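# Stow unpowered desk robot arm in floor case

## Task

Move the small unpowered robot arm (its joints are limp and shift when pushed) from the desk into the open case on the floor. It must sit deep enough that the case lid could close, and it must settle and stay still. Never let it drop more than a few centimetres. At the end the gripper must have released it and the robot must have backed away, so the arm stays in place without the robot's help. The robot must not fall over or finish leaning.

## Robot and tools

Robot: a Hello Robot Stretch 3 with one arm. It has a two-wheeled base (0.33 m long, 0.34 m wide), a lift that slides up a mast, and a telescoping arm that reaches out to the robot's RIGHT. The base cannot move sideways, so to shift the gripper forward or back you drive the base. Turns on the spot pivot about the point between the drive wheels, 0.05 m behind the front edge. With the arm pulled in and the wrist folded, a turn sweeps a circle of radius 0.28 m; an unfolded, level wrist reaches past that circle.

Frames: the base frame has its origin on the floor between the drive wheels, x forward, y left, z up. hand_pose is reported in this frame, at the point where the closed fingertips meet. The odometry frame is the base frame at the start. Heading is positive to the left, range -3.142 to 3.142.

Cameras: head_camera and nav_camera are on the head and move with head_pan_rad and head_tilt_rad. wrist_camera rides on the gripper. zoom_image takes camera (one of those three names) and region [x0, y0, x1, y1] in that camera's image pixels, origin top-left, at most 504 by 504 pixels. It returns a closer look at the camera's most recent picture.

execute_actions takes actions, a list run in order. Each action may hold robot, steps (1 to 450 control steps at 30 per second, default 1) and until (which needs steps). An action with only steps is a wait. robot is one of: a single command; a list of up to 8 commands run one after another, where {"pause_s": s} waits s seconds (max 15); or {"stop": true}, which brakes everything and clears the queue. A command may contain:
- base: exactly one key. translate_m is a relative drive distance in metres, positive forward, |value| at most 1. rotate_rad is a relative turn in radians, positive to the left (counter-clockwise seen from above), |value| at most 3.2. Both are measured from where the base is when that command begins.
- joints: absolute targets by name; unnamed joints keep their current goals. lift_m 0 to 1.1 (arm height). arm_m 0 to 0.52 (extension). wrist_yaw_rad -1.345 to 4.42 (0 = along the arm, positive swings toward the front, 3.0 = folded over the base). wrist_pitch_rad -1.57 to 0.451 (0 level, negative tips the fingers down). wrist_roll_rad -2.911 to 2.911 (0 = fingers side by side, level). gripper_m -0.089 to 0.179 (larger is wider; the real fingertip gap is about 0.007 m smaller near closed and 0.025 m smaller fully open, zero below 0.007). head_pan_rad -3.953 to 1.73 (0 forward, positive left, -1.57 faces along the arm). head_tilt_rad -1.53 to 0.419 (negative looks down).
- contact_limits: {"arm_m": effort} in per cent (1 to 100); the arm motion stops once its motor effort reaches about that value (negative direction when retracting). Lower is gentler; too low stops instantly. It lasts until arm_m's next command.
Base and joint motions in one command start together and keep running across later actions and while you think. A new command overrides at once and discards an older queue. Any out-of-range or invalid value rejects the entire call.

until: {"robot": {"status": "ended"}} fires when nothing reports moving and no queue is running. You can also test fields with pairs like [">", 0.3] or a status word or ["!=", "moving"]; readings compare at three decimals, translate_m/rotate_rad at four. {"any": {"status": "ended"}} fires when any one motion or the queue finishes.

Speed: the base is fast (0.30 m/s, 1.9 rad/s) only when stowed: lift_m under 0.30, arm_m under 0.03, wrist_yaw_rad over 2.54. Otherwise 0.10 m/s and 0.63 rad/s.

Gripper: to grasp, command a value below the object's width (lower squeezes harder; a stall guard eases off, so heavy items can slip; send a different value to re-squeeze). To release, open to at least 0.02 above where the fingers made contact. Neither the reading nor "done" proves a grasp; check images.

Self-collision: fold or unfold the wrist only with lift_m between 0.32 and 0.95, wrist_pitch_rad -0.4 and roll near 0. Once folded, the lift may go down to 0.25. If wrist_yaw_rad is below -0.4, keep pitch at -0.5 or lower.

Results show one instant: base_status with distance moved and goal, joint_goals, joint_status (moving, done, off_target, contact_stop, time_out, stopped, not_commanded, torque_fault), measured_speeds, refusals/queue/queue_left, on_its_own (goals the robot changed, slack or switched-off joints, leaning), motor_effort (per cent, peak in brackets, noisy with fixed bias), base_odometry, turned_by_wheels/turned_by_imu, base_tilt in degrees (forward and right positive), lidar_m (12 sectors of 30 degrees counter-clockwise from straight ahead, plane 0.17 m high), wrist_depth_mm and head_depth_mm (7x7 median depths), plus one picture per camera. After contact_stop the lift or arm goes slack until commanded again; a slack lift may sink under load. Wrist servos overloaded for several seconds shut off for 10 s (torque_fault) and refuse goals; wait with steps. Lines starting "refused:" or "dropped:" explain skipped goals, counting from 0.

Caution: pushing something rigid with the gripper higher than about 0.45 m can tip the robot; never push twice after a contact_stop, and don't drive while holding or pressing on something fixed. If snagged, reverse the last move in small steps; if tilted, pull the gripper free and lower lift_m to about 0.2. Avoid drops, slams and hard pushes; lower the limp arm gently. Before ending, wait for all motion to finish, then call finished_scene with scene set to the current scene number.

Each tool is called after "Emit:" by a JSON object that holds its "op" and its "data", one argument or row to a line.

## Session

Emit:
{"op": "execute_actions", "data": {
  "actions": []
}}

Scene clock: 0.00 s.
robot.base_odometry: x=+0.000 y=+0.000 heading=+0.000 (m, m, rad; robot's odometry frame)
robot.turned_by_wheels: +0.000 (rad since the last result)
robot.turned_by_imu: +0.000 (rad since the last result)
robot.base_tilt: forward=+0.0 right=+2.0 (deg)
robot.lidar_m: 2.21 2.15 1.96 1.83 1.85 1.08 2.20 2.23 2.07 1.92 1.96 2.49
robot.head_depth_mm: 2096 2574 2594 2604 2616 2630 2207 / 2104 2581 2610 2578 2549 2608 2236 / 2073 2530 2577 2573 2557 2520 2347 / 2069 2505 2521 2521 2506 2540 2349 / 2062 2509 2514 2498 2510 2492 2372 / 2051 2445 2507 2473 2490 2486 2386 / 2034 2481 2456 2475 2471 2002 2217
robot.base_status: not_commanded
robot.joint_positions: lift_m=+0.567 arm_m=-0.001 wrist_yaw_rad=+3.144 wrist_pitch_rad=-0.400 wrist_roll_rad=-0.002 gripper_m=+0.037 head_pan_rad=+0.017 head_tilt_rad=+0.001
robot.joint_goals: lift_m=+0.567 arm_m=-0.001 wrist_yaw_rad=+3.144 wrist_pitch_rad=-0.400 wrist_roll_rad=-0.002 gripper_m=+0.037 head_pan_rad=+0.017 head_tilt_rad=+0.001
robot.joint_status: lift_m=not_commanded arm_m=not_commanded wrist_yaw_rad=not_commanded wrist_pitch_rad=not_commanded wrist_roll_rad=not_commanded gripper_m=not_commanded head_pan_rad=not_commanded head_tilt_rad=not_commanded
robot.measured_speeds: translate_m=+0.000 rotate_rad=+0.000 lift_m=+0.000 arm_m=+0.000 wrist_yaw_rad=+0.000 wrist_pitch_rad=+0.000 wrist_roll_rad=+0.000 head_pan_rad=+0.000 head_tilt_rad=+0.000
robot: refusals=0 queue=idle queue_left=0
robot.motor_effort: left_wheel=+0 right_wheel=-1 lift_m=+38 arm_m=-1 wrist_yaw_rad=+1 wrist_pitch_rad=+6 wrist_roll_rad=+0 gripper_m=-1 head_pan_rad=+1 head_tilt_rad=+2 (%)
robot.hand_pose: x=-0.0218 y=+0.0823 z=+0.5835 quat_wxyz=(+0.140, +0.692, +0.142, +0.694) (m; robot's base frame)
robot.wrist_depth_mm: - - - - - - - / - - - - - - - / - - - - - - - / - - - - - - - / - - - - - - - / 926 920 - 903 932 874 864 / 777 767 756 786 734 754 755
pictures: head_camera (sideways: a quarter turn clockwise sets it upright), nav_camera (sideways: a quarter turn counterclockwise sets it upright), wrist_camera
camera_calibration (this result's frames):
head_camera: T_world_to_cam=[[0.0111606, 0.0289767, -0.999518, 1.31601], [-0.00415149, 0.999573, 0.0289319, -0.0384871], [0.999929, 0.00382659, 0.0112762, -0.063133], [0, 0, 0, 1]] pos_world=[0.0482813, 0.00057874, 1.3172]
nav_camera: T_world_to_cam=[[-0.0337385, 0.0347524, 0.998826, -1.26798], [-0.0129133, -0.999327, 0.0343336, 0.00807105], [0.999347, -0.0117397, 0.0341645, -0.091547], [0, 0, 0, 1]] pos_world=[0.0488119, 0.0510561, 1.26934]
wrist_camera: T_world_to_cam=[[0.999305, -0.0212314, -0.030624, 0.037409], [-0.0372026, -0.521309, -0.852556, 0.577751], [0.00213644, 0.853104, -0.521737, 0.396728], [0, 0, 0, 1]] pos_world=[-0.0167367, -0.0364689, 0.700699]
Images, in order (width x height): head_camera 896x504, nav_camera 672x504, wrist_camera 644x364.

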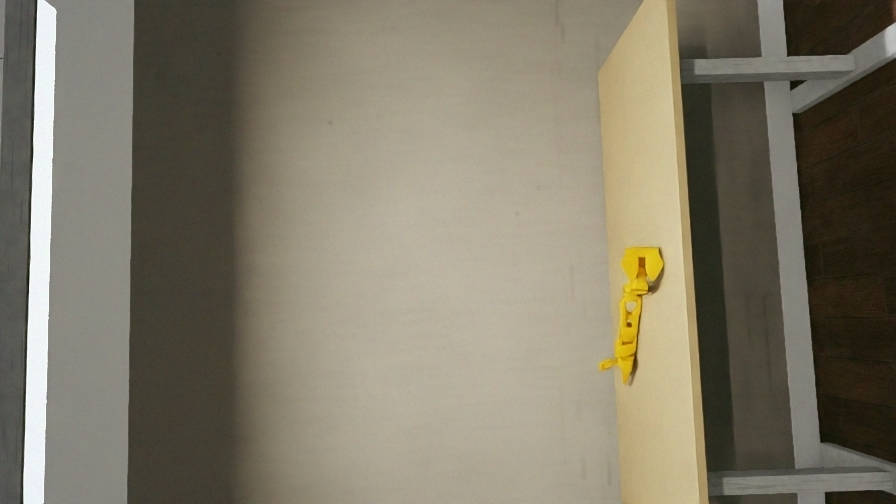

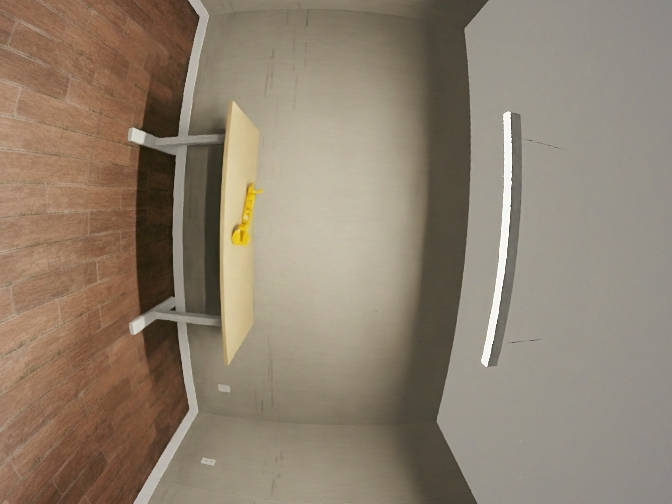

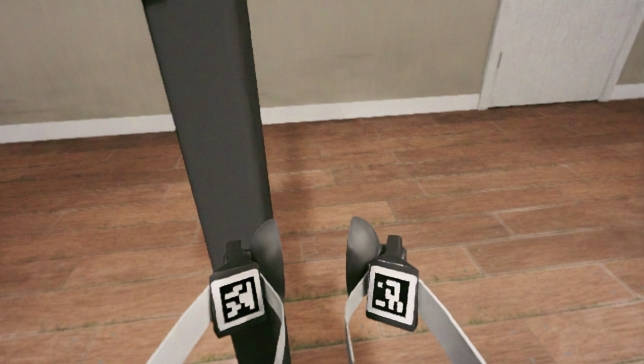

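Emit:
{"op": "execute_actions", "data": {
  "actions": [
    {"robot":{"joints":{"head_pan_rad":-3.66,"head_tilt_rad":-0.8,"lift_m":0.27},"base":{"rotate_rad":0.07}},"steps":450,"until":{"robot":{"status":"ended"}}}
  ]
}}

Emit:
{"op": "execute_actions", "data": {
  "actions": [
    {"robot":[{"base":{"translate_m":0.8},"joints":{"head_pan_rad":-1.57,"head_tilt_rad":-0.9}},{"base":{"translate_m":0.775}},{"base":{"rotate_rad":1.59}},{"joints":{"lift_m":0.93}},{"joints":{"wrist_yaw_rad":0.0}},{"joints":{"lift_m":1.1,"wrist_pitch_rad":-1.57,"arm_m":0.42,"gripper_m":0.179}}],"steps":450,"until":{"robot":{"status":"ended"}}},
    {"steps":450,"until":{"robot":{"status":"ended"}}}
  ]
}}

Scene clock: 19.70 s.
robot.base_odometry: x=+0.000 y=+0.000 heading=+0.070 (m, m, rad; robot's odometry frame)
robot.turned_by_wheels: +0.070 (rad since the last result)
robot.turned_by_imu: +0.069 (rad since the last result)
robot.base_tilt: forward=-0.1 right=+2.0 (deg)
robot.lidar_m: 2.15 2.15 1.91 1.83 1.88 1.08 2.20 2.26 2.02 1.93 1.98 2.22
robot.head_depth_mm: 2129 2316 2161 1762 1539 - - / 2355 2553 2156 1774 1498 1312 1199 / 2539 2684 2171 1784 1511 1316 1180 / 2387 2594 1597 1694 1509 1319 1200 / 2235 2503 2195 1663 1512 1315 1187 / 2124 2354 2159 1719 1524 1325 1165 / 1989 2196 2194 1804 1523 1327 1171
robot.base_status: done (rotate_rad +0.0698 of +0.0700)
robot.joint_positions: lift_m=+0.270 arm_m=-0.001 wrist_yaw_rad=+3.144 wrist_pitch_rad=-0.400 wrist_roll_rad=-0.002 gripper_m=+0.037 head_pan_rad=-3.653 head_tilt_rad=-0.790
robot.joint_goals: lift_m=+0.270 arm_m=-0.001 wrist_yaw_rad=+3.144 wrist_pitch_rad=-0.400 wrist_roll_rad=-0.002 gripper_m=+0.037 head_pan_rad=-3.660 head_tilt_rad=-0.800
robot.joint_status: lift_m=done arm_m=not_commanded wrist_yaw_rad=not_commanded wrist_pitch_rad=not_commanded wrist_roll_rad=not_commanded gripper_m=not_commanded head_pan_rad=done head_tilt_rad=done
robot.measured_speeds: translate_m=+0.000 rotate_rad=+0.000 lift_m=+0.000 arm_m=+0.000 wrist_yaw_rad=+0.000 wrist_pitch_rad=+0.000 wrist_roll_rad=+0.000 head_pan_rad=+0.000 head_tilt_rad=+0.000
robot: refusals=0 queue=done queue_left=0
robot.motor_effort: left_wheel=-3(8) right_wheel=+2(4) lift_m=+27(37) arm_m=-1(0) wrist_yaw_rad=+2(1) wrist_pitch_rad=+6(6) wrist_roll_rad=+0(0) gripper_m=+0(0) head_pan_rad=-2(31) head_tilt_rad=-5(42) (%)
robot.hand_pose: x=-0.0218 y=+0.0823 z=+0.2870 quat_wxyz=(+0.140, +0.692, +0.142, +0.694) (m; robot's base frame)
robot.wrist_depth_mm: - - - - - - - / - - - - - - - / - - - - - - - / 816 813 - 800 802 766 762 / 645 636 - 629 631 619 612 / 532 530 - 526 535 508 510 / 453 - - - 428 441 436
pictures: head_camera (sideways: a quarter turn clockwise sets it upright), nav_camera (sideways: a quarter turn counterclockwise sets it upright), wrist_camera
camera_calibration (this result's frames):
head_camera: T_world_to_cam=[[0.598612, -0.368844, -0.711068, 0.935965], [-0.514798, -0.857238, 0.0112826, -0.0123729], [-0.613716, 0.359302, -0.703033, 0.876286], [0, 0, 0, 1]] pos_world=[-0.028859, 0.0197669, 1.28173]
nav_camera: T_world_to_cam=[[-0.616365, 0.305303, 0.725868, -0.908126], [0.485763, 0.872914, 0.0453304, -0.00924422], [-0.619781, 0.38054, -0.686339, 0.855991], [0, 0, 0, 1]] pos_world=[-0.0247191, -0.0404159, 1.2471]
wrist_camera: T_world_to_cam=[[0.999305, -0.0212368, -0.0306202, 0.0283274], [-0.0372026, -0.521446, -0.852473, 0.324936], [0.00213695, 0.85302, -0.521874, 0.242091], [0, 0, 0, 1]] pos_world=[-0.0167366, -0.0364698, 0.404207]
Images, in order (width x height): head_camera 896x504, nav_camera 672x504, wrist_camera 644x364.

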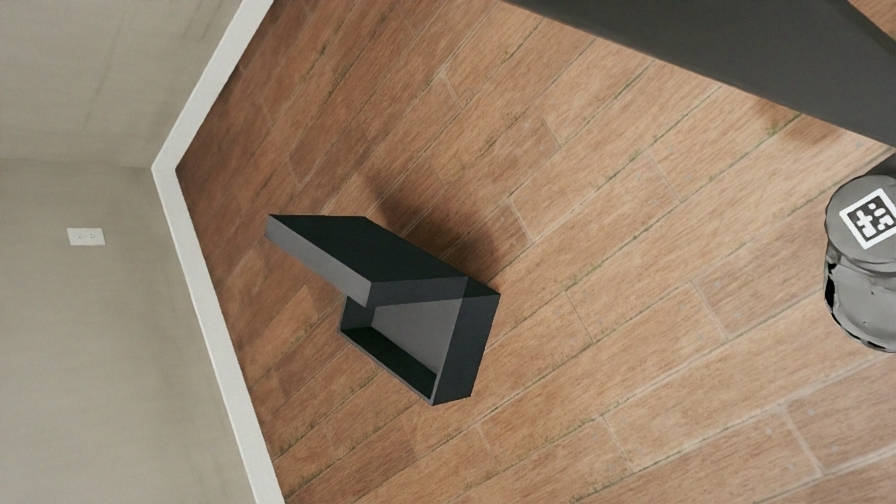

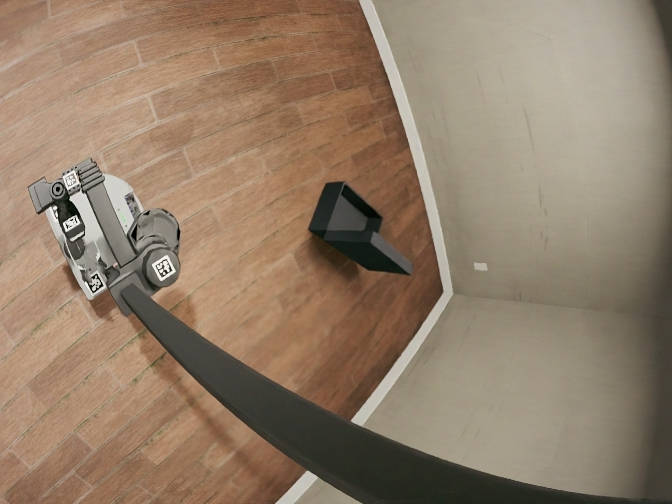

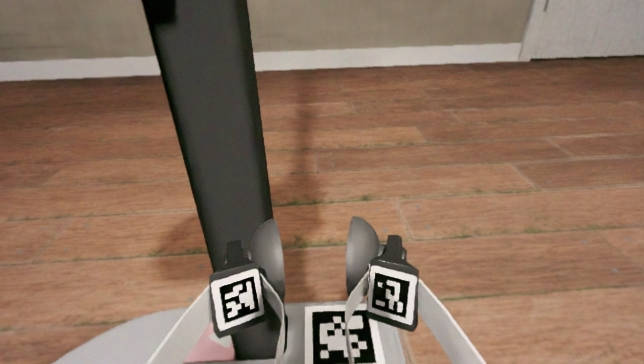

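Scene clock: 33.60 s.
robot.base_odometry: x=+1.571 y=+0.110 heading=+1.660 (m, m, rad; robot's odometry frame)
robot.turned_by_wheels: +1.590 (rad since the last result)
robot.turned_by_imu: +1.584 (rad since the last result)
robot.base_tilt: forward=-0.1 right=+2.0 (deg)
robot.lidar_m: 1.86 1.94 2.61 2.58 2.71 1.96 1.87 0.86 1.03 0.98 0.74 0.74
robot.head_depth_mm: 922 990 825 705 616 556 1146 / 914 993 827 707 602 558 - / 905 990 831 709 597 548 - / 902 979 829 680 621 551 - / 897 975 829 714 621 551 1139 / 889 977 780 713 624 554 1135 / 882 974 796 715 625 553 1122
robot.base_status: done (rotate_rad +1.5898 of +1.5900)
robot.joint_positions: lift_m=+0.527 arm_m=-0.001 wrist_yaw_rad=+3.145 wrist_pitch_rad=-0.401 wrist_roll_rad=-0.002 gripper_m=+0.037 head_pan_rad=-1.576 head_tilt_rad=-0.890
robot.joint_goals: lift_m=+0.527 arm_m=-0.001 wrist_yaw_rad=+3.145 wrist_pitch_rad=-0.401 wrist_roll_rad=-0.002 gripper_m=+0.037 head_pan_rad=-1.570 head_tilt_rad=-0.900
robot.joint_status: lift_m=contact_stop arm_m=not_commanded wrist_yaw_rad=not_commanded wrist_pitch_rad=not_commanded wrist_roll_rad=not_commanded gripper_m=not_commanded head_pan_rad=done head_tilt_rad=done
robot.measured_speeds: translate_m=+0.000 rotate_rad=+0.000 lift_m=-0.009 arm_m=+0.000 wrist_yaw_rad=+0.000 wrist_pitch_rad=+0.000 wrist_roll_rad=+0.000 head_pan_rad=+0.000 head_tilt_rad=+0.000
robot: refusals=0 queue=dropped queue_left=0
robot.on_its_own: lift_m is slack since a contact_stop, until your next command for it (your +0.930 is given up)
robot.motor_effort: left_wheel=-2(10) right_wheel=+1(7) lift_m=+53(82) arm_m=-1(1) wrist_yaw_rad=+0(1) wrist_pitch_rad=+6(6) wrist_roll_rad=+0(0) gripper_m=+0(0) head_pan_rad=+2(31) head_tilt_rad=-5(18) (%)
robot.hand_pose: x=-0.0221 y=+0.0822 z=+0.5430 quat_wxyz=(+0.140, +0.692, +0.142, +0.694) (m; robot's base frame)
robot.wrist_depth_mm: - - - - - - - / - - - - - - - / - - - - - - - / - - - - - - - / - - - - - - 996 / 866 882 - 857 863 839 820 / 748 735 712 730 706 724 699
pictures: head_camera (sideways: a quarter turn clockwise sets it upright), nav_camera (sideways: a quarter turn counterclockwise sets it upright), wrist_camera
dropped: robot: command 3 of its queue: lift_m: contact_stop
camera_calibration (this result's frames):
head_camera: T_world_to_cam=[[0.0330973, 0.769642, -0.637617, 0.843702], [0.999314, -0.0361081, 0.00828745, -0.0177083], [-0.0166448, -0.637453, -0.770309, 0.960134], [0, 0, 0, 1]] pos_world=[0.00575318, -0.0379468, 1.27771]
nav_camera: T_world_to_cam=[[0.031082, -0.755945, 0.653897, -0.818287], [-0.998995, -0.00235704, 0.0447609, 0.000560099], [-0.0322955, -0.654631, -0.755259, 0.94204], [0, 0, 0, 1]] pos_world=[0.0564172, -0.00189016, 1.24653]
wrist_camera: T_world_to_cam=[[0.999327, -0.0202431, -0.0305934, 0.0362973], [-0.0366619, -0.52194, -0.852194, 0.543055], [0.00128313, 0.852742, -0.522331, 0.376017], [0, 0, 0, 1]] pos_world=[-0.0168459, -0.0364685, 0.660304]
Images, in order (width x height): head_camera 896x504, nav_camera 672x504, wrist_camera 644x364.

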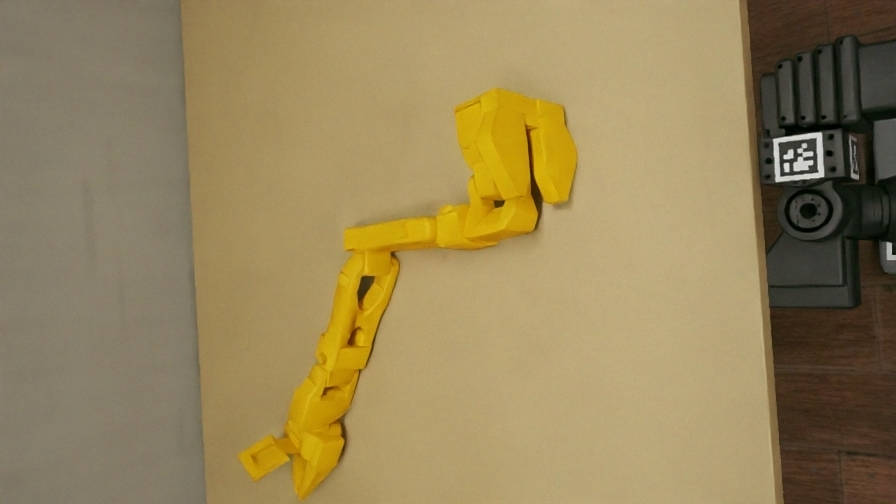

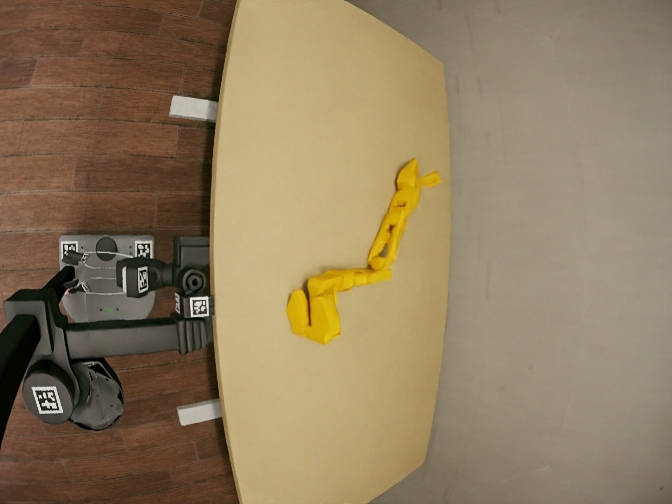

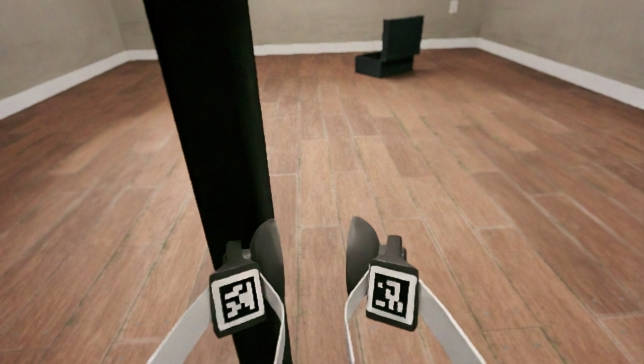

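Emit:
{"op": "execute_actions", "data": {
  "actions": [
    {"robot":[{"joints":{"lift_m":0.49}},{"base":{"rotate_rad":-0.9}},{"joints":{"lift_m":0.93}},{"base":{"rotate_rad":0.9}},{"joints":{"wrist_yaw_rad":0.0}},{"joints":{"lift_m":1.1,"wrist_pitch_rad":-1.57,"arm_m":0.36,"gripper_m":0.179}}],"steps":450,"until":{"robot":{"status":"ended"}}},
    {"steps":450,"until":{"robot":{"status":"ended"}}}
  ]
}}

Scene clock: 59.70 s.
robot.base_odometry: x=+1.571 y=+0.110 heading=+1.660 (m, m, rad; robot's odometry frame)
robot.turned_by_wheels: +0.000 (rad since the last result)
robot.turned_by_imu: -0.005 (rad since the last result)
robot.base_tilt: forward=-0.1 right=+2.1 (deg)
robot.lidar_m: 1.86 1.94 2.62 2.58 2.71 1.96 1.88 0.86 1.03 0.98 0.74 0.73
robot.head_depth_mm: 919 990 825 706 616 556 1129 / 912 964 823 708 604 558 1130 / 921 987 828 708 598 550 1146 / 934 978 833 682 619 550 1135 / 894 973 831 712 622 551 1138 / 889 970 780 714 623 552 1140 / 885 976 795 715 623 553 1124
robot.base_status: done (rotate_rad +0.8998 of +0.9000)
robot.joint_positions: lift_m=+1.099 arm_m=+0.360 wrist_yaw_rad=+0.000 wrist_pitch_rad=-1.563 wrist_roll_rad=-0.002 gripper_m=+0.179 head_pan_rad=-1.576 head_tilt_rad=-0.890
robot.joint_goals: lift_m=+1.100 arm_m=+0.360 wrist_yaw_rad=+0.000 wrist_pitch_rad=-1.570 wrist_roll_rad=-0.002 gripper_m=+0.179 head_pan_rad=-1.570 head_tilt_rad=-0.900
robot.joint_status: lift_m=done arm_m=done wrist_yaw_rad=done wrist_pitch_rad=done wrist_roll_rad=not_commanded gripper_m=done head_pan_rad=done head_tilt_rad=done
robot.measured_speeds: translate_m=+0.000 rotate_rad=+0.000 lift_m=+0.000 arm_m=+0.000 wrist_yaw_rad=+0.000 wrist_pitch_rad=+0.000 wrist_roll_rad=+0.000 head_pan_rad=+0.000 head_tilt_rad=+0.000
robot: refusals=0 queue=done queue_left=0
robot.motor_effort: left_wheel=-3(8) right_wheel=+2(6) lift_m=+47(52) arm_m=+4(3) wrist_yaw_rad=+1(2) wrist_pitch_rad=-3(6) wrist_roll_rad=+0(0) gripper_m=+0(83) head_pan_rad=+2(3) head_tilt_rad=-5(5) (%)
robot.hand_pose: x=-0.0216 y=-0.4825 z=+0.9816 quat_wxyz=(+0.502, +0.499, -0.501, -0.498) (m; robot's base frame)
robot.wrist_depth_mm: 353 343 392 399 398 400 398 / 399 403 371 407 404 408 411 / 408 411 412 406 413 419 420 / 415 416 415 423 421 426 427 / 422 428 427 429 436 432 434 / 429 436 436 374 374 447 446 / - 445 448 451 455 455 462
pictures: head_camera (sideways: a quarter turn clockwise sets it upright), nav_camera (sideways: a quarter turn counterclockwise sets it upright), wrist_camera
camera_calibration (this result's frames):
head_camera: T_world_to_cam=[[0.0330995, 0.769642, -0.637617, 0.843701], [0.999313, -0.0361109, 0.00828745, -0.0177083], [-0.0166466, -0.637453, -0.770309, 0.960134], [0, 0, 0, 1]] pos_world=[0.00575307, -0.0379468, 1.27771]
nav_camera: T_world_to_cam=[[0.0310799, -0.755945, 0.653897, -0.818287], [-0.998995, -0.00235419, 0.0447609, 0.000560099], [-0.0322974, -0.654631, -0.755259, 0.94204], [0, 0, 0, 1]] pos_world=[0.0564172, -0.0018903, 1.24653]
wrist_camera: T_world_to_cam=[[-0.999233, 0.0378142, 0.0101442, -0.0173495], [0.0388633, 0.989378, 0.140071, 0.378934], [-0.0047398, 0.140358, -0.990089, 1.20199], [0, 0, 0, 1]] pos_world=[-0.0263656, -0.542962, 1.13717]
Images, in order (width x height): head_camera 896x504, nav_camera 672x504, wrist_camera 644x364.

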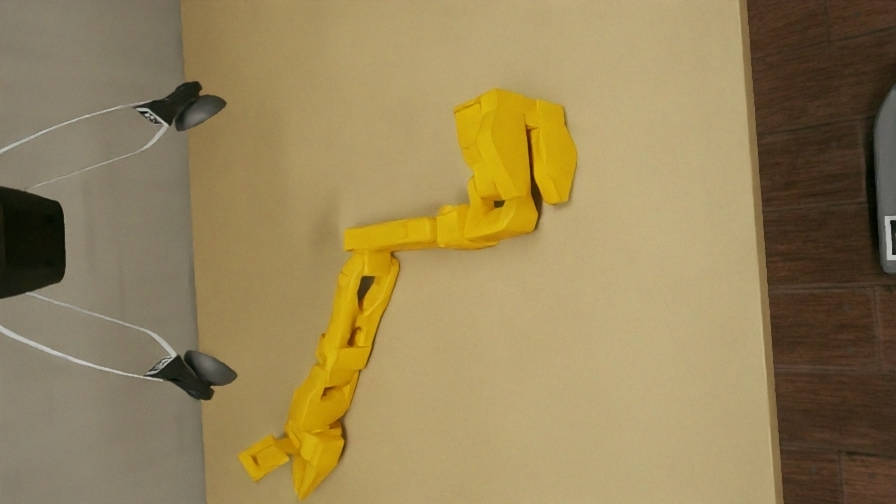

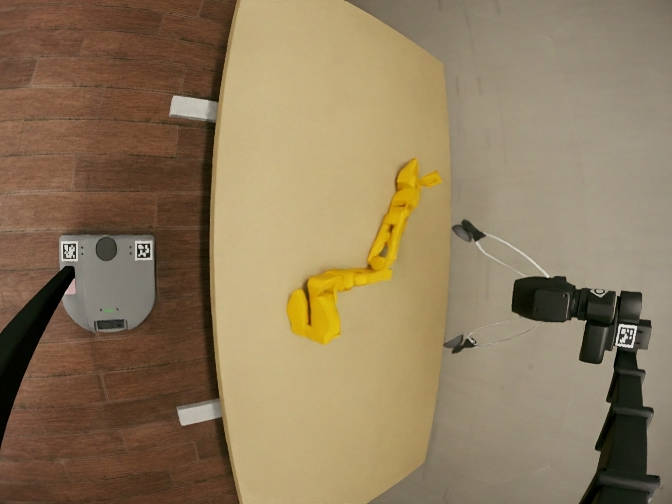

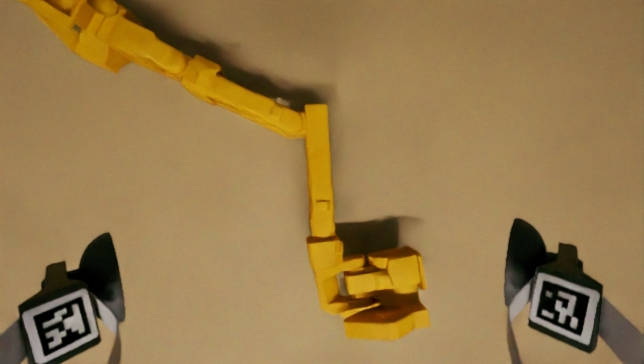

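Emit:
{"op": "execute_actions", "data": {
  "actions": [
    {"robot":[{"base":{"translate_m":-0.007},"joints":{"wrist_roll_rad":-0.07,"arm_m":0.39,"gripper_m":0.085,"lift_m":0.95}},{"joints":{"lift_m":0.864}}],"steps":450,"until":{"robot":{"status":"ended"}}}
  ]
}}

Scene clock: 70.60 s.
robot.base_odometry: x=+1.572 y=+0.103 heading=+1.660 (m, m, rad; robot's odometry frame)
robot.turned_by_wheels: +0.000 (rad since the last result)
robot.turned_by_imu: -0.002 (rad since the last result)
robot.base_tilt: forward=-0.1 right=+2.0 (deg)
robot.lidar_m: 1.87 1.94 2.62 2.58 2.70 1.95 1.87 0.85 1.03 0.99 0.75 0.74
robot.head_depth_mm: 922 1007 - - 605 557 1130 / 876 941 808 707 604 557 1129 / - 937 829 710 593 550 1137 / 873 - 783 665 621 551 1137 / 899 976 831 711 620 552 1140 / 892 978 776 714 623 553 1133 / 883 977 786 715 625 553 1121
robot.base_status: done (translate_m -0.0070 of -0.0070)
robot.joint_positions: lift_m=+0.864 arm_m=+0.390 wrist_yaw_rad=+0.000 wrist_pitch_rad=-1.563 wrist_roll_rad=-0.066 gripper_m=+0.085 head_pan_rad=-1.576 head_tilt_rad=-0.890
robot.joint_goals: lift_m=+0.864 arm_m=+0.390 wrist_yaw_rad=+0.000 wrist_pitch_rad=-1.570 wrist_roll_rad=-0.070 gripper_m=+0.085 head_pan_rad=-1.570 head_tilt_rad=-0.900
robot.joint_status: lift_m=done arm_m=done wrist_yaw_rad=done wrist_pitch_rad=done wrist_roll_rad=done gripper_m=done head_pan_rad=done head_tilt_rad=done
robot.measured_speeds: translate_m=+0.000 rotate_rad=+0.000 lift_m=+0.000 arm_m=+0.000 wrist_yaw_rad=+0.000 wrist_pitch_rad=+0.000 wrist_roll_rad=+0.000 head_pan_rad=+0.000 head_tilt_rad=+0.000
robot: refusals=0 queue=done queue_left=0
robot.motor_effort: left_wheel=-3(7) right_wheel=+1(2) lift_m=+28(47) arm_m=+4(4) wrist_yaw_rad=+0(0) wrist_pitch_rad=-3(3) wrist_roll_rad=-1(2) gripper_m=+0(85) head_pan_rad=+3(3) head_tilt_rad=-6(6) (%)
robot.hand_pose: x=-0.0216 y=-0.5124 z=+0.7467 quat_wxyz=(+0.518, +0.514, -0.484, -0.482) (m; robot's base frame)
robot.wrist_depth_mm: 150 170 170 171 172 173 174 / 118 172 174 175 176 177 177 / 176 117 125 177 179 180 181 / 179 181 126 128 184 184 186 / 183 184 185 127 187 189 189 / 187 188 190 125 191 192 194 / 191 193 194 121 196 198 198
pictures: head_camera (sideways: a quarter turn clockwise sets it upright), nav_camera (sideways: a quarter turn counterclockwise sets it upright), wrist_camera
camera_calibration (this result's frames):
head_camera: T_world_to_cam=[[0.0330995, 0.769642, -0.637617, 0.843701], [0.999313, -0.0361109, 0.00828745, -0.0177083], [-0.0166466, -0.637453, -0.770309, 0.960134], [0, 0, 0, 1]] pos_world=[0.00575307, -0.0379468, 1.27771]
nav_camera: T_world_to_cam=[[0.0310799, -0.755945, 0.653897, -0.818287], [-0.998995, -0.00235419, 0.0447609, 0.000560099], [-0.0322974, -0.654631, -0.755259, 0.94204], [0, 0, 0, 1]] pos_world=[0.0564172, -0.0018903, 1.24653]
wrist_camera: T_world_to_cam=[[-0.999593, -0.0264898, 0.0105814, -0.0471152], [-0.0247417, 0.989766, 0.140538, 0.439908], [-0.014196, 0.140219, -0.990019, 0.973225], [0, 0, 0, 1]] pos_world=[-0.022396, -0.573119, 0.902186]
Images, in order (width x height): head_camera 896x504, nav_camera 672x504, wrist_camera 644x364.

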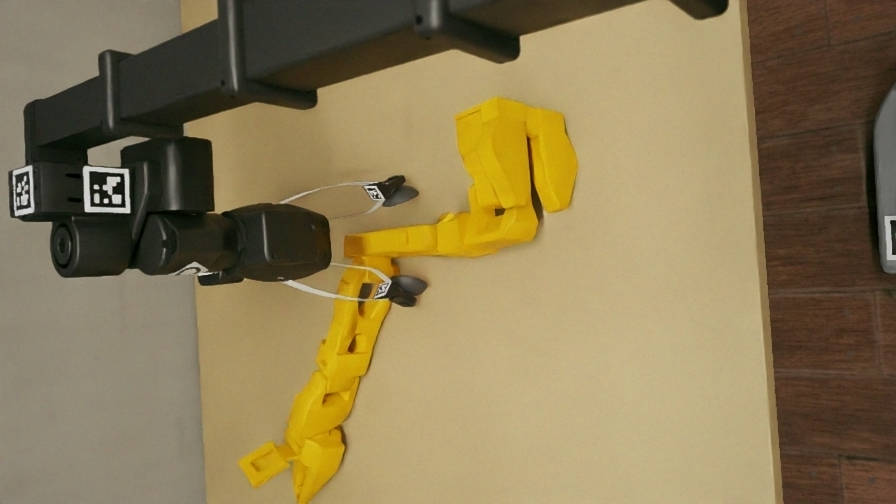

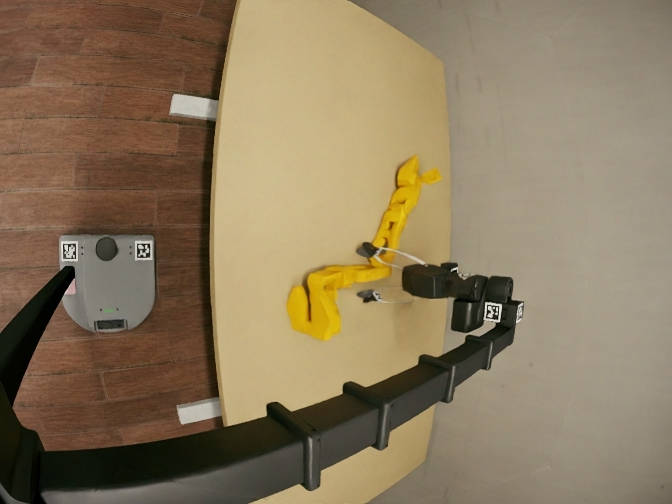

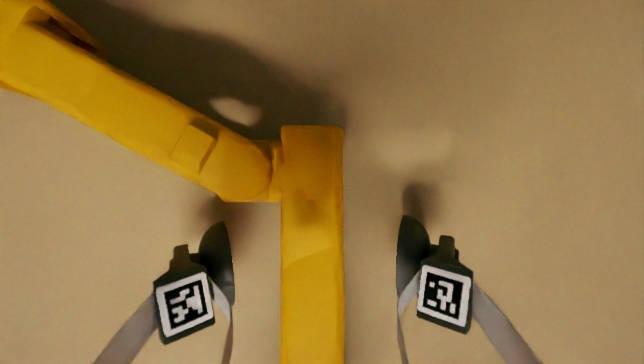

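Emit:
{"op": "execute_actions", "data": {
  "actions": [
    {"robot":[{"joints":{"arm_m":0.379}},{"joints":{"gripper_m":-0.025}},{"joints":{"lift_m":0.93}},{"joints":{"lift_m":0.96,"wrist_roll_rad":-0.44}},{"joints":{"lift_m":0.98,"wrist_pitch_rad":-1.2,"arm_m":0.30}},{"joints":{"lift_m":1.0}},{"joints":{"wrist_pitch_rad":-0.8,"arm_m":0.22}},{"pause_s":1.0}],"steps":450,"until":{"robot":{"status":"ended"}}}
  ]
}}

Scene clock: 86.80 s.
robot.base_odometry: x=+1.572 y=+0.103 heading=+1.660 (m, m, rad; robot's odometry frame)
robot.turned_by_wheels: +0.000 (rad since the last result)
robot.turned_by_imu: -0.003 (rad since the last result)
robot.base_tilt: forward=-0.1 right=+2.1 (deg)
robot.lidar_m: 1.86 1.95 2.62 2.58 2.70 1.94 1.87 0.85 1.03 0.98 0.75 0.74
robot.head_depth_mm: 924 990 465 704 616 556 1128 / - 965 476 694 619 557 1134 / - - 502 709 619 550 1145 / - - 810 710 619 551 1134 / 863 975 815 714 622 552 1138 / 889 979 799 713 621 553 1136 / 884 977 781 715 624 553 1121
robot.base_status: done (translate_m -0.0070 of -0.0070)
robot.joint_positions: lift_m=+0.999 arm_m=+0.220 wrist_yaw_rad=+0.000 wrist_pitch_rad=-0.848 wrist_roll_rad=-0.453 gripper_m=-0.024 head_pan_rad=-1.576 head_tilt_rad=-0.890
robot.joint_goals: lift_m=+1.000 arm_m=+0.220 wrist_yaw_rad=+0.000 wrist_pitch_rad=-0.800 wrist_roll_rad=-0.440 gripper_m=-0.025 head_pan_rad=-1.570 head_tilt_rad=-0.900
robot.joint_status: lift_m=done arm_m=done wrist_yaw_rad=done wrist_pitch_rad=done wrist_roll_rad=done gripper_m=done head_pan_rad=done head_tilt_rad=done
robot.measured_speeds: translate_m=+0.000 rotate_rad=+0.000 lift_m=+0.000 arm_m=+0.000 wrist_yaw_rad=+0.000 wrist_pitch_rad=+0.000 wrist_roll_rad=+0.000 head_pan_rad=+0.000 head_tilt_rad=+0.000
robot: refusals=0 queue=done queue_left=0
robot.motor_effort: left_wheel=-2(3) right_wheel=+2(2) lift_m=+54(57) arm_m=-5(8) wrist_yaw_rad=+2(4) wrist_pitch_rad=+21(22) wrist_roll_rad=+6(5) gripper_m=-21(96) head_pan_rad=+3(3) head_tilt_rad=-5(5) (%)
robot.hand_pose: x=-0.0216 y=-0.5166 z=+0.9300 quat_wxyz=(+0.773, +0.349, -0.483, -0.219) (m; robot's base frame)
robot.wrist_depth_mm: 440 477 544 568 533 495 463 / 203 437 488 543 600 560 521 / 251 179 169 486 546 617 593 / 342 363 172 154 484 542 622 / 322 347 371 137 443 492 547 / 303 320 338 125 417 443 493 / 286 299 322 118 367 411 450
pictures: head_camera (sideways: a quarter turn clockwise sets it upright), nav_camera (sideways: a quarter turn counterclockwise sets it upright), wrist_camera
camera_calibration (this result's frames):
head_camera: T_world_to_cam=[[0.0330995, 0.769642, -0.637617, 0.843701], [0.999313, -0.0361111, 0.00828745, -0.0177083], [-0.0166467, -0.637453, -0.770309, 0.960135], [0, 0, 0, 1]] pos_world=[0.00575307, -0.0379468, 1.27771]
nav_camera: T_world_to_cam=[[0.0310798, -0.755945, 0.653897, -0.818287], [-0.998995, -0.00235407, 0.0447609, 0.0005601], [-0.0322975, -0.654631, -0.755259, 0.94204], [0, 0, 0, 1]] pos_world=[0.0564172, -0.00189031, 1.24653]
wrist_camera: T_world_to_cam=[[-0.915696, -0.2947, 0.273228, -0.430158], [-0.395965, 0.777772, -0.488142, 0.885439], [-0.0686537, -0.555178, -0.828893, 0.645046], [0, 0, 0, 1]] pos_world=[0.00099344, -0.457322, 1.08443]
Images, in order (width x height): head_camera 896x504, nav_camera 672x504, wrist_camera 644x364.

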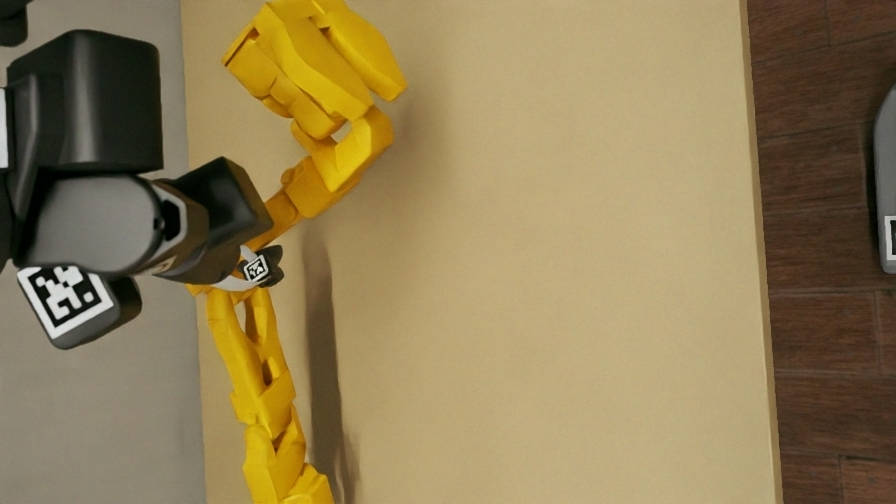

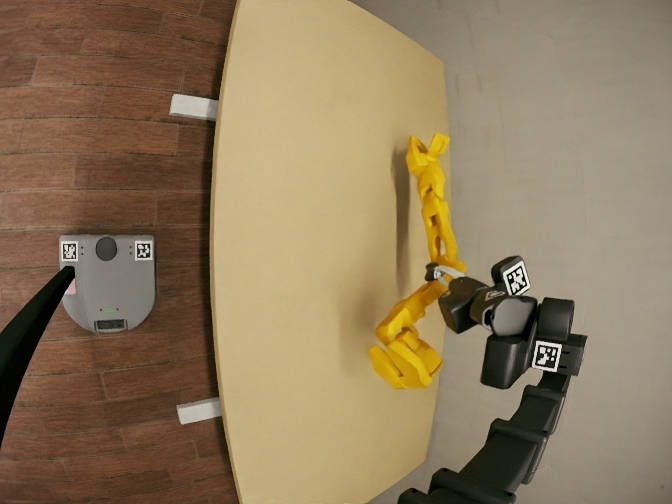

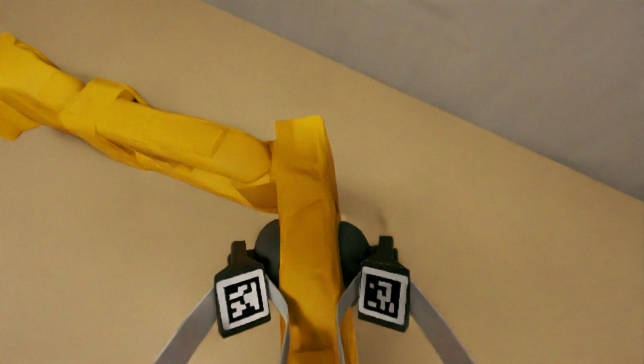

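Emit:
{"op": "execute_actions", "data": {
  "actions": [
    {"robot":[{"joints":{"lift_m":1.05}},{"joints":{"wrist_roll_rad":-0.85}},{"pause_s":1.0}],"steps":450,"until":{"robot":{"status":"ended"}}}
  ]
}}

Scene clock: 99.83 s.
robot.base_odometry: x=+1.572 y=+0.103 heading=+1.660 (m, m, rad; robot's odometry frame)
robot.turned_by_wheels: +0.000 (rad since the last result)
robot.turned_by_imu: -0.002 (rad since the last result)
robot.base_tilt: forward=-0.1 right=+2.0 (deg)
robot.lidar_m: 1.86 1.95 2.62 2.58 2.70 1.94 1.87 0.85 1.03 0.98 0.75 0.74
robot.head_depth_mm: 433 400 807 708 617 557 1129 / 931 454 806 708 618 556 1131 / - 468 826 710 618 549 1136 / - 720 830 710 620 550 1131 / 933 579 814 714 621 551 1139 / 908 978 629 713 621 552 1136 / 885 975 620 700 623 554 1124
robot.base_status: done (translate_m -0.0070 of -0.0070)
robot.joint_positions: lift_m=+1.049 arm_m=+0.220 wrist_yaw_rad=+0.001 wrist_pitch_rad=-0.845 wrist_roll_rad=-0.862 gripper_m=-0.024 head_pan_rad=-1.576 head_tilt_rad=-0.890
robot.joint_goals: lift_m=+1.050 arm_m=+0.220 wrist_yaw_rad=+0.000 wrist_pitch_rad=-0.800 wrist_roll_rad=-0.850 gripper_m=-0.025 head_pan_rad=-1.570 head_tilt_rad=-0.900
robot.joint_status: lift_m=done arm_m=done wrist_yaw_rad=done wrist_pitch_rad=done wrist_roll_rad=done gripper_m=done head_pan_rad=done head_tilt_rad=done
robot.measured_speeds: translate_m=+0.000 rotate_rad=+0.000 lift_m=+0.000 arm_m=+0.000 wrist_yaw_rad=+0.000 wrist_pitch_rad=+0.000 wrist_roll_rad=+0.000 head_pan_rad=+0.000 head_tilt_rad=+0.000
robot: refusals=0 queue=done queue_left=0
robot.motor_effort: left_wheel=-2(2) right_wheel=+1(1) lift_m=+53(58) arm_m=-6(5) wrist_yaw_rad=+0(2) wrist_pitch_rad=+19(21) wrist_roll_rad=+5(10) gripper_m=-21(22) head_pan_rad=+3(3) head_tilt_rad=-5(5) (%)
robot.hand_pose: x=-0.0213 y=-0.5174 z=+0.9806 quat_wxyz=(+0.855, +0.385, -0.316, -0.142) (m; robot's base frame)
robot.wrist_depth_mm: 385 437 523 599 528 467 412 / 359 415 487 591 587 509 449 / 206 184 440 549 644 557 486 / 334 360 171 158 616 622 538 / 325 363 400 139 584 672 581 / 311 344 378 124 562 665 664 / 301 323 372 118 487 606 727
pictures: head_camera (sideways: a quarter turn clockwise sets it upright), nav_camera (sideways: a quarter turn counterclockwise sets it upright), wrist_camera
camera_calibration (this result's frames):
head_camera: T_world_to_cam=[[0.0330996, 0.769642, -0.637617, 0.843702], [0.999313, -0.0361112, 0.00828745, -0.0177083], [-0.0166467, -0.637453, -0.770309, 0.960134], [0, 0, 0, 1]] pos_world=[0.00575306, -0.0379468, 1.27771]
nav_camera: T_world_to_cam=[[0.0310797, -0.755945, 0.653897, -0.818287], [-0.998995, -0.00235395, 0.0447609, 0.000560098], [-0.0322976, -0.654631, -0.755258, 0.94204], [0, 0, 0, 1]] pos_world=[0.0564172, -0.00189032, 1.24653]
wrist_camera: T_world_to_cam=[[-0.679708, -0.542432, 0.493726, -0.783321], [-0.72451, 0.601483, -0.336607, 0.663997], [-0.114381, -0.586504, -0.801829, 0.642839], [0, 0, 0, 1]] pos_world=[0.022171, -0.447253, 1.1257]
Images, in order (width x height): head_camera 896x504, nav_camera 672x504, wrist_camera 644x364.

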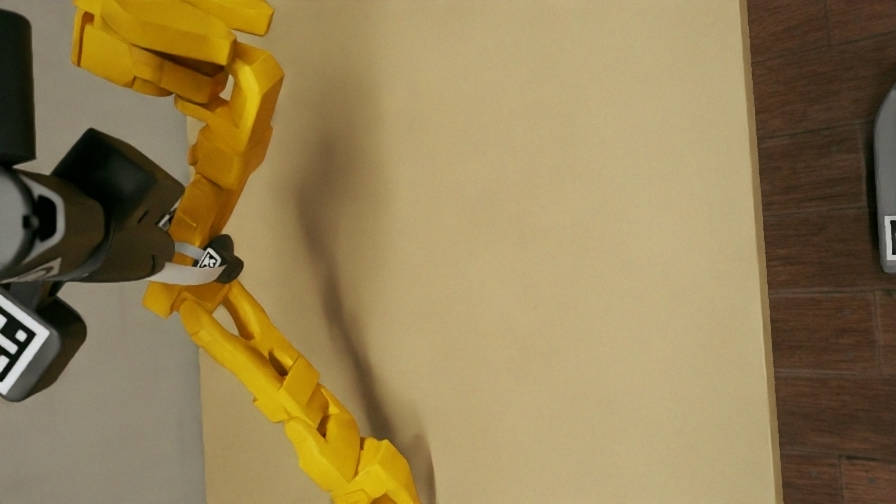

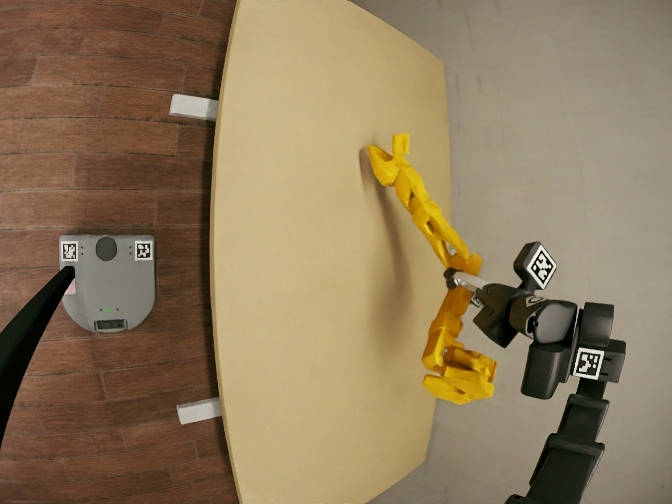

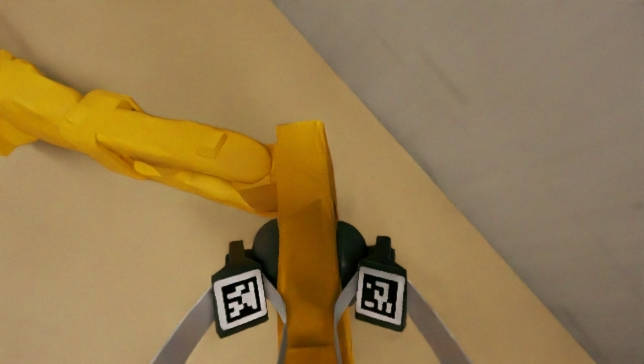

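Emit:
{"op": "execute_actions", "data": {
  "actions": []
}}

Scene clock: 122.23 s.
robot.base_odometry: x=+1.572 y=+0.103 heading=+1.660 (m, m, rad; robot's odometry frame)
robot.turned_by_wheels: +0.000 (rad since the last result)
robot.turned_by_imu: -0.001 (rad since the last result)
robot.base_tilt: forward=-0.1 right=+2.0 (deg)
robot.lidar_m: 1.86 1.94 2.63 2.58 2.71 1.95 1.86 0.85 1.03 0.98 0.75 0.74
robot.head_depth_mm: 432 400 806 705 617 556 1130 / 929 453 806 706 617 557 1131 / - 467 829 708 620 550 1142 / - 721 832 709 620 549 1138 / 936 578 814 712 622 552 1140 / 910 976 628 715 623 552 1136 / 883 982 621 700 624 555 1129
robot.base_status: done (translate_m -0.0070 of -0.0070)
robot.joint_positions: lift_m=+1.049 arm_m=+0.220 wrist_yaw_rad=+0.001 wrist_pitch_rad=-0.845 wrist_roll_rad=-0.862 gripper_m=-0.024 head_pan_rad=-1.576 head_tilt_rad=-0.890
robot.joint_goals: lift_m=+1.050 arm_m=+0.220 wrist_yaw_rad=+0.000 wrist_pitch_rad=-0.800 wrist_roll_rad=-0.850 gripper_m=-0.025 head_pan_rad=-1.570 head_tilt_rad=-0.900
robot.joint_status: lift_m=done arm_m=done wrist_yaw_rad=done wrist_pitch_rad=done wrist_roll_rad=done gripper_m=done head_pan_rad=done head_tilt_rad=done
robot.measured_speeds: translate_m=+0.000 rotate_rad=+0.000 lift_m=+0.000 arm_m=+0.000 wrist_yaw_rad=+0.000 wrist_pitch_rad=+0.000 wrist_roll_rad=+0.000 head_pan_rad=+0.000 head_tilt_rad=+0.000
robot: refusals=0 queue=done queue_left=0
robot.motor_effort: left_wheel=-2(2) right_wheel=+1(1) lift_m=+53(53) arm_m=-4(5) wrist_yaw_rad=+0(0) wrist_pitch_rad=+19(19) wrist_roll_rad=+5(5) gripper_m=-21(21) head_pan_rad=+3(3) head_tilt_rad=-6(6) (%)
robot.hand_pose: x=-0.0213 y=-0.5174 z=+0.9806 quat_wxyz=(+0.855, +0.385, -0.316, -0.142) (m; robot's base frame)
robot.wrist_depth_mm: 385 443 523 606 532 460 417 / 360 412 485 588 588 509 450 / 205 185 441 543 639 570 487 / 332 355 171 158 618 623 535 / 327 361 399 139 589 673 589 / 312 344 376 125 556 667 668 / 299 326 376 118 490 605 719
pictures: head_camera (sideways: a quarter turn clockwise sets it upright), nav_camera (sideways: a quarter turn counterclockwise sets it upright), wrist_camera
camera_calibration (this result's frames):
head_camera: T_world_to_cam=[[0.0330995, 0.769642, -0.637617, 0.843701], [0.999313, -0.0361111, 0.00828745, -0.0177083], [-0.0166467, -0.637453, -0.770309, 0.960135], [0, 0, 0, 1]] pos_world=[0.00575307, -0.0379468, 1.27771]
nav_camera: T_world_to_cam=[[0.0310798, -0.755945, 0.653897, -0.818287], [-0.998995, -0.00235407, 0.0447609, 0.0005601], [-0.0322975, -0.654631, -0.755259, 0.94204], [0, 0, 0, 1]] pos_world=[0.0564172, -0.00189031, 1.24653]
wrist_camera: T_world_to_cam=[[-0.679708, -0.542432, 0.493726, -0.783321], [-0.72451, 0.601482, -0.336607, 0.663997], [-0.114381, -0.586504, -0.801829, 0.642839], [0, 0, 0, 1]] pos_world=[0.022171, -0.447253, 1.1257]
Images, in order (width x height): head_camera 896x504, nav_camera 672x504, wrist_camera 644x364.

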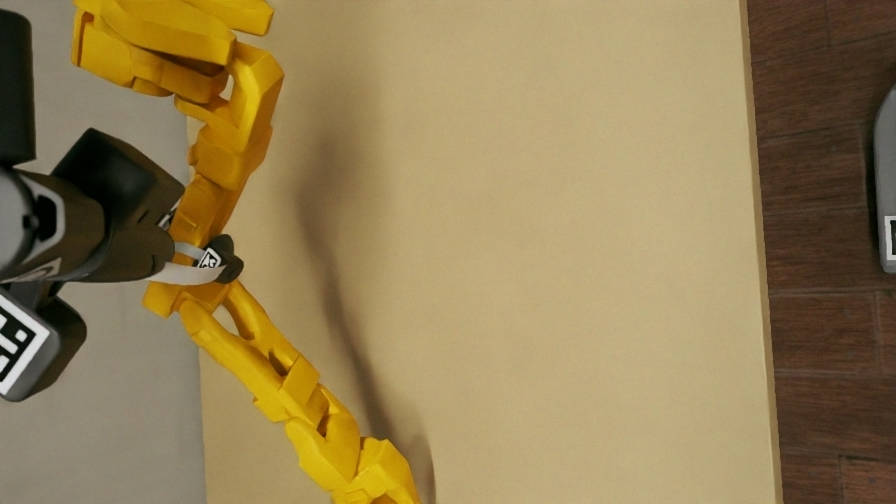

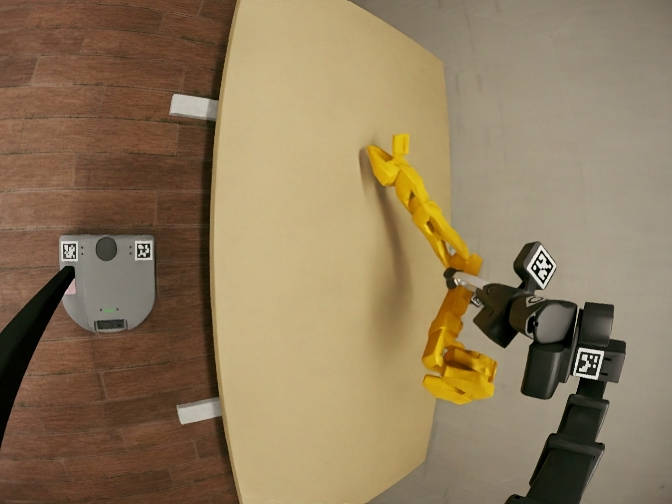

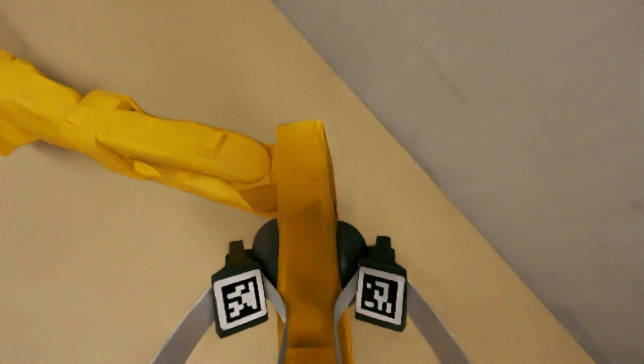

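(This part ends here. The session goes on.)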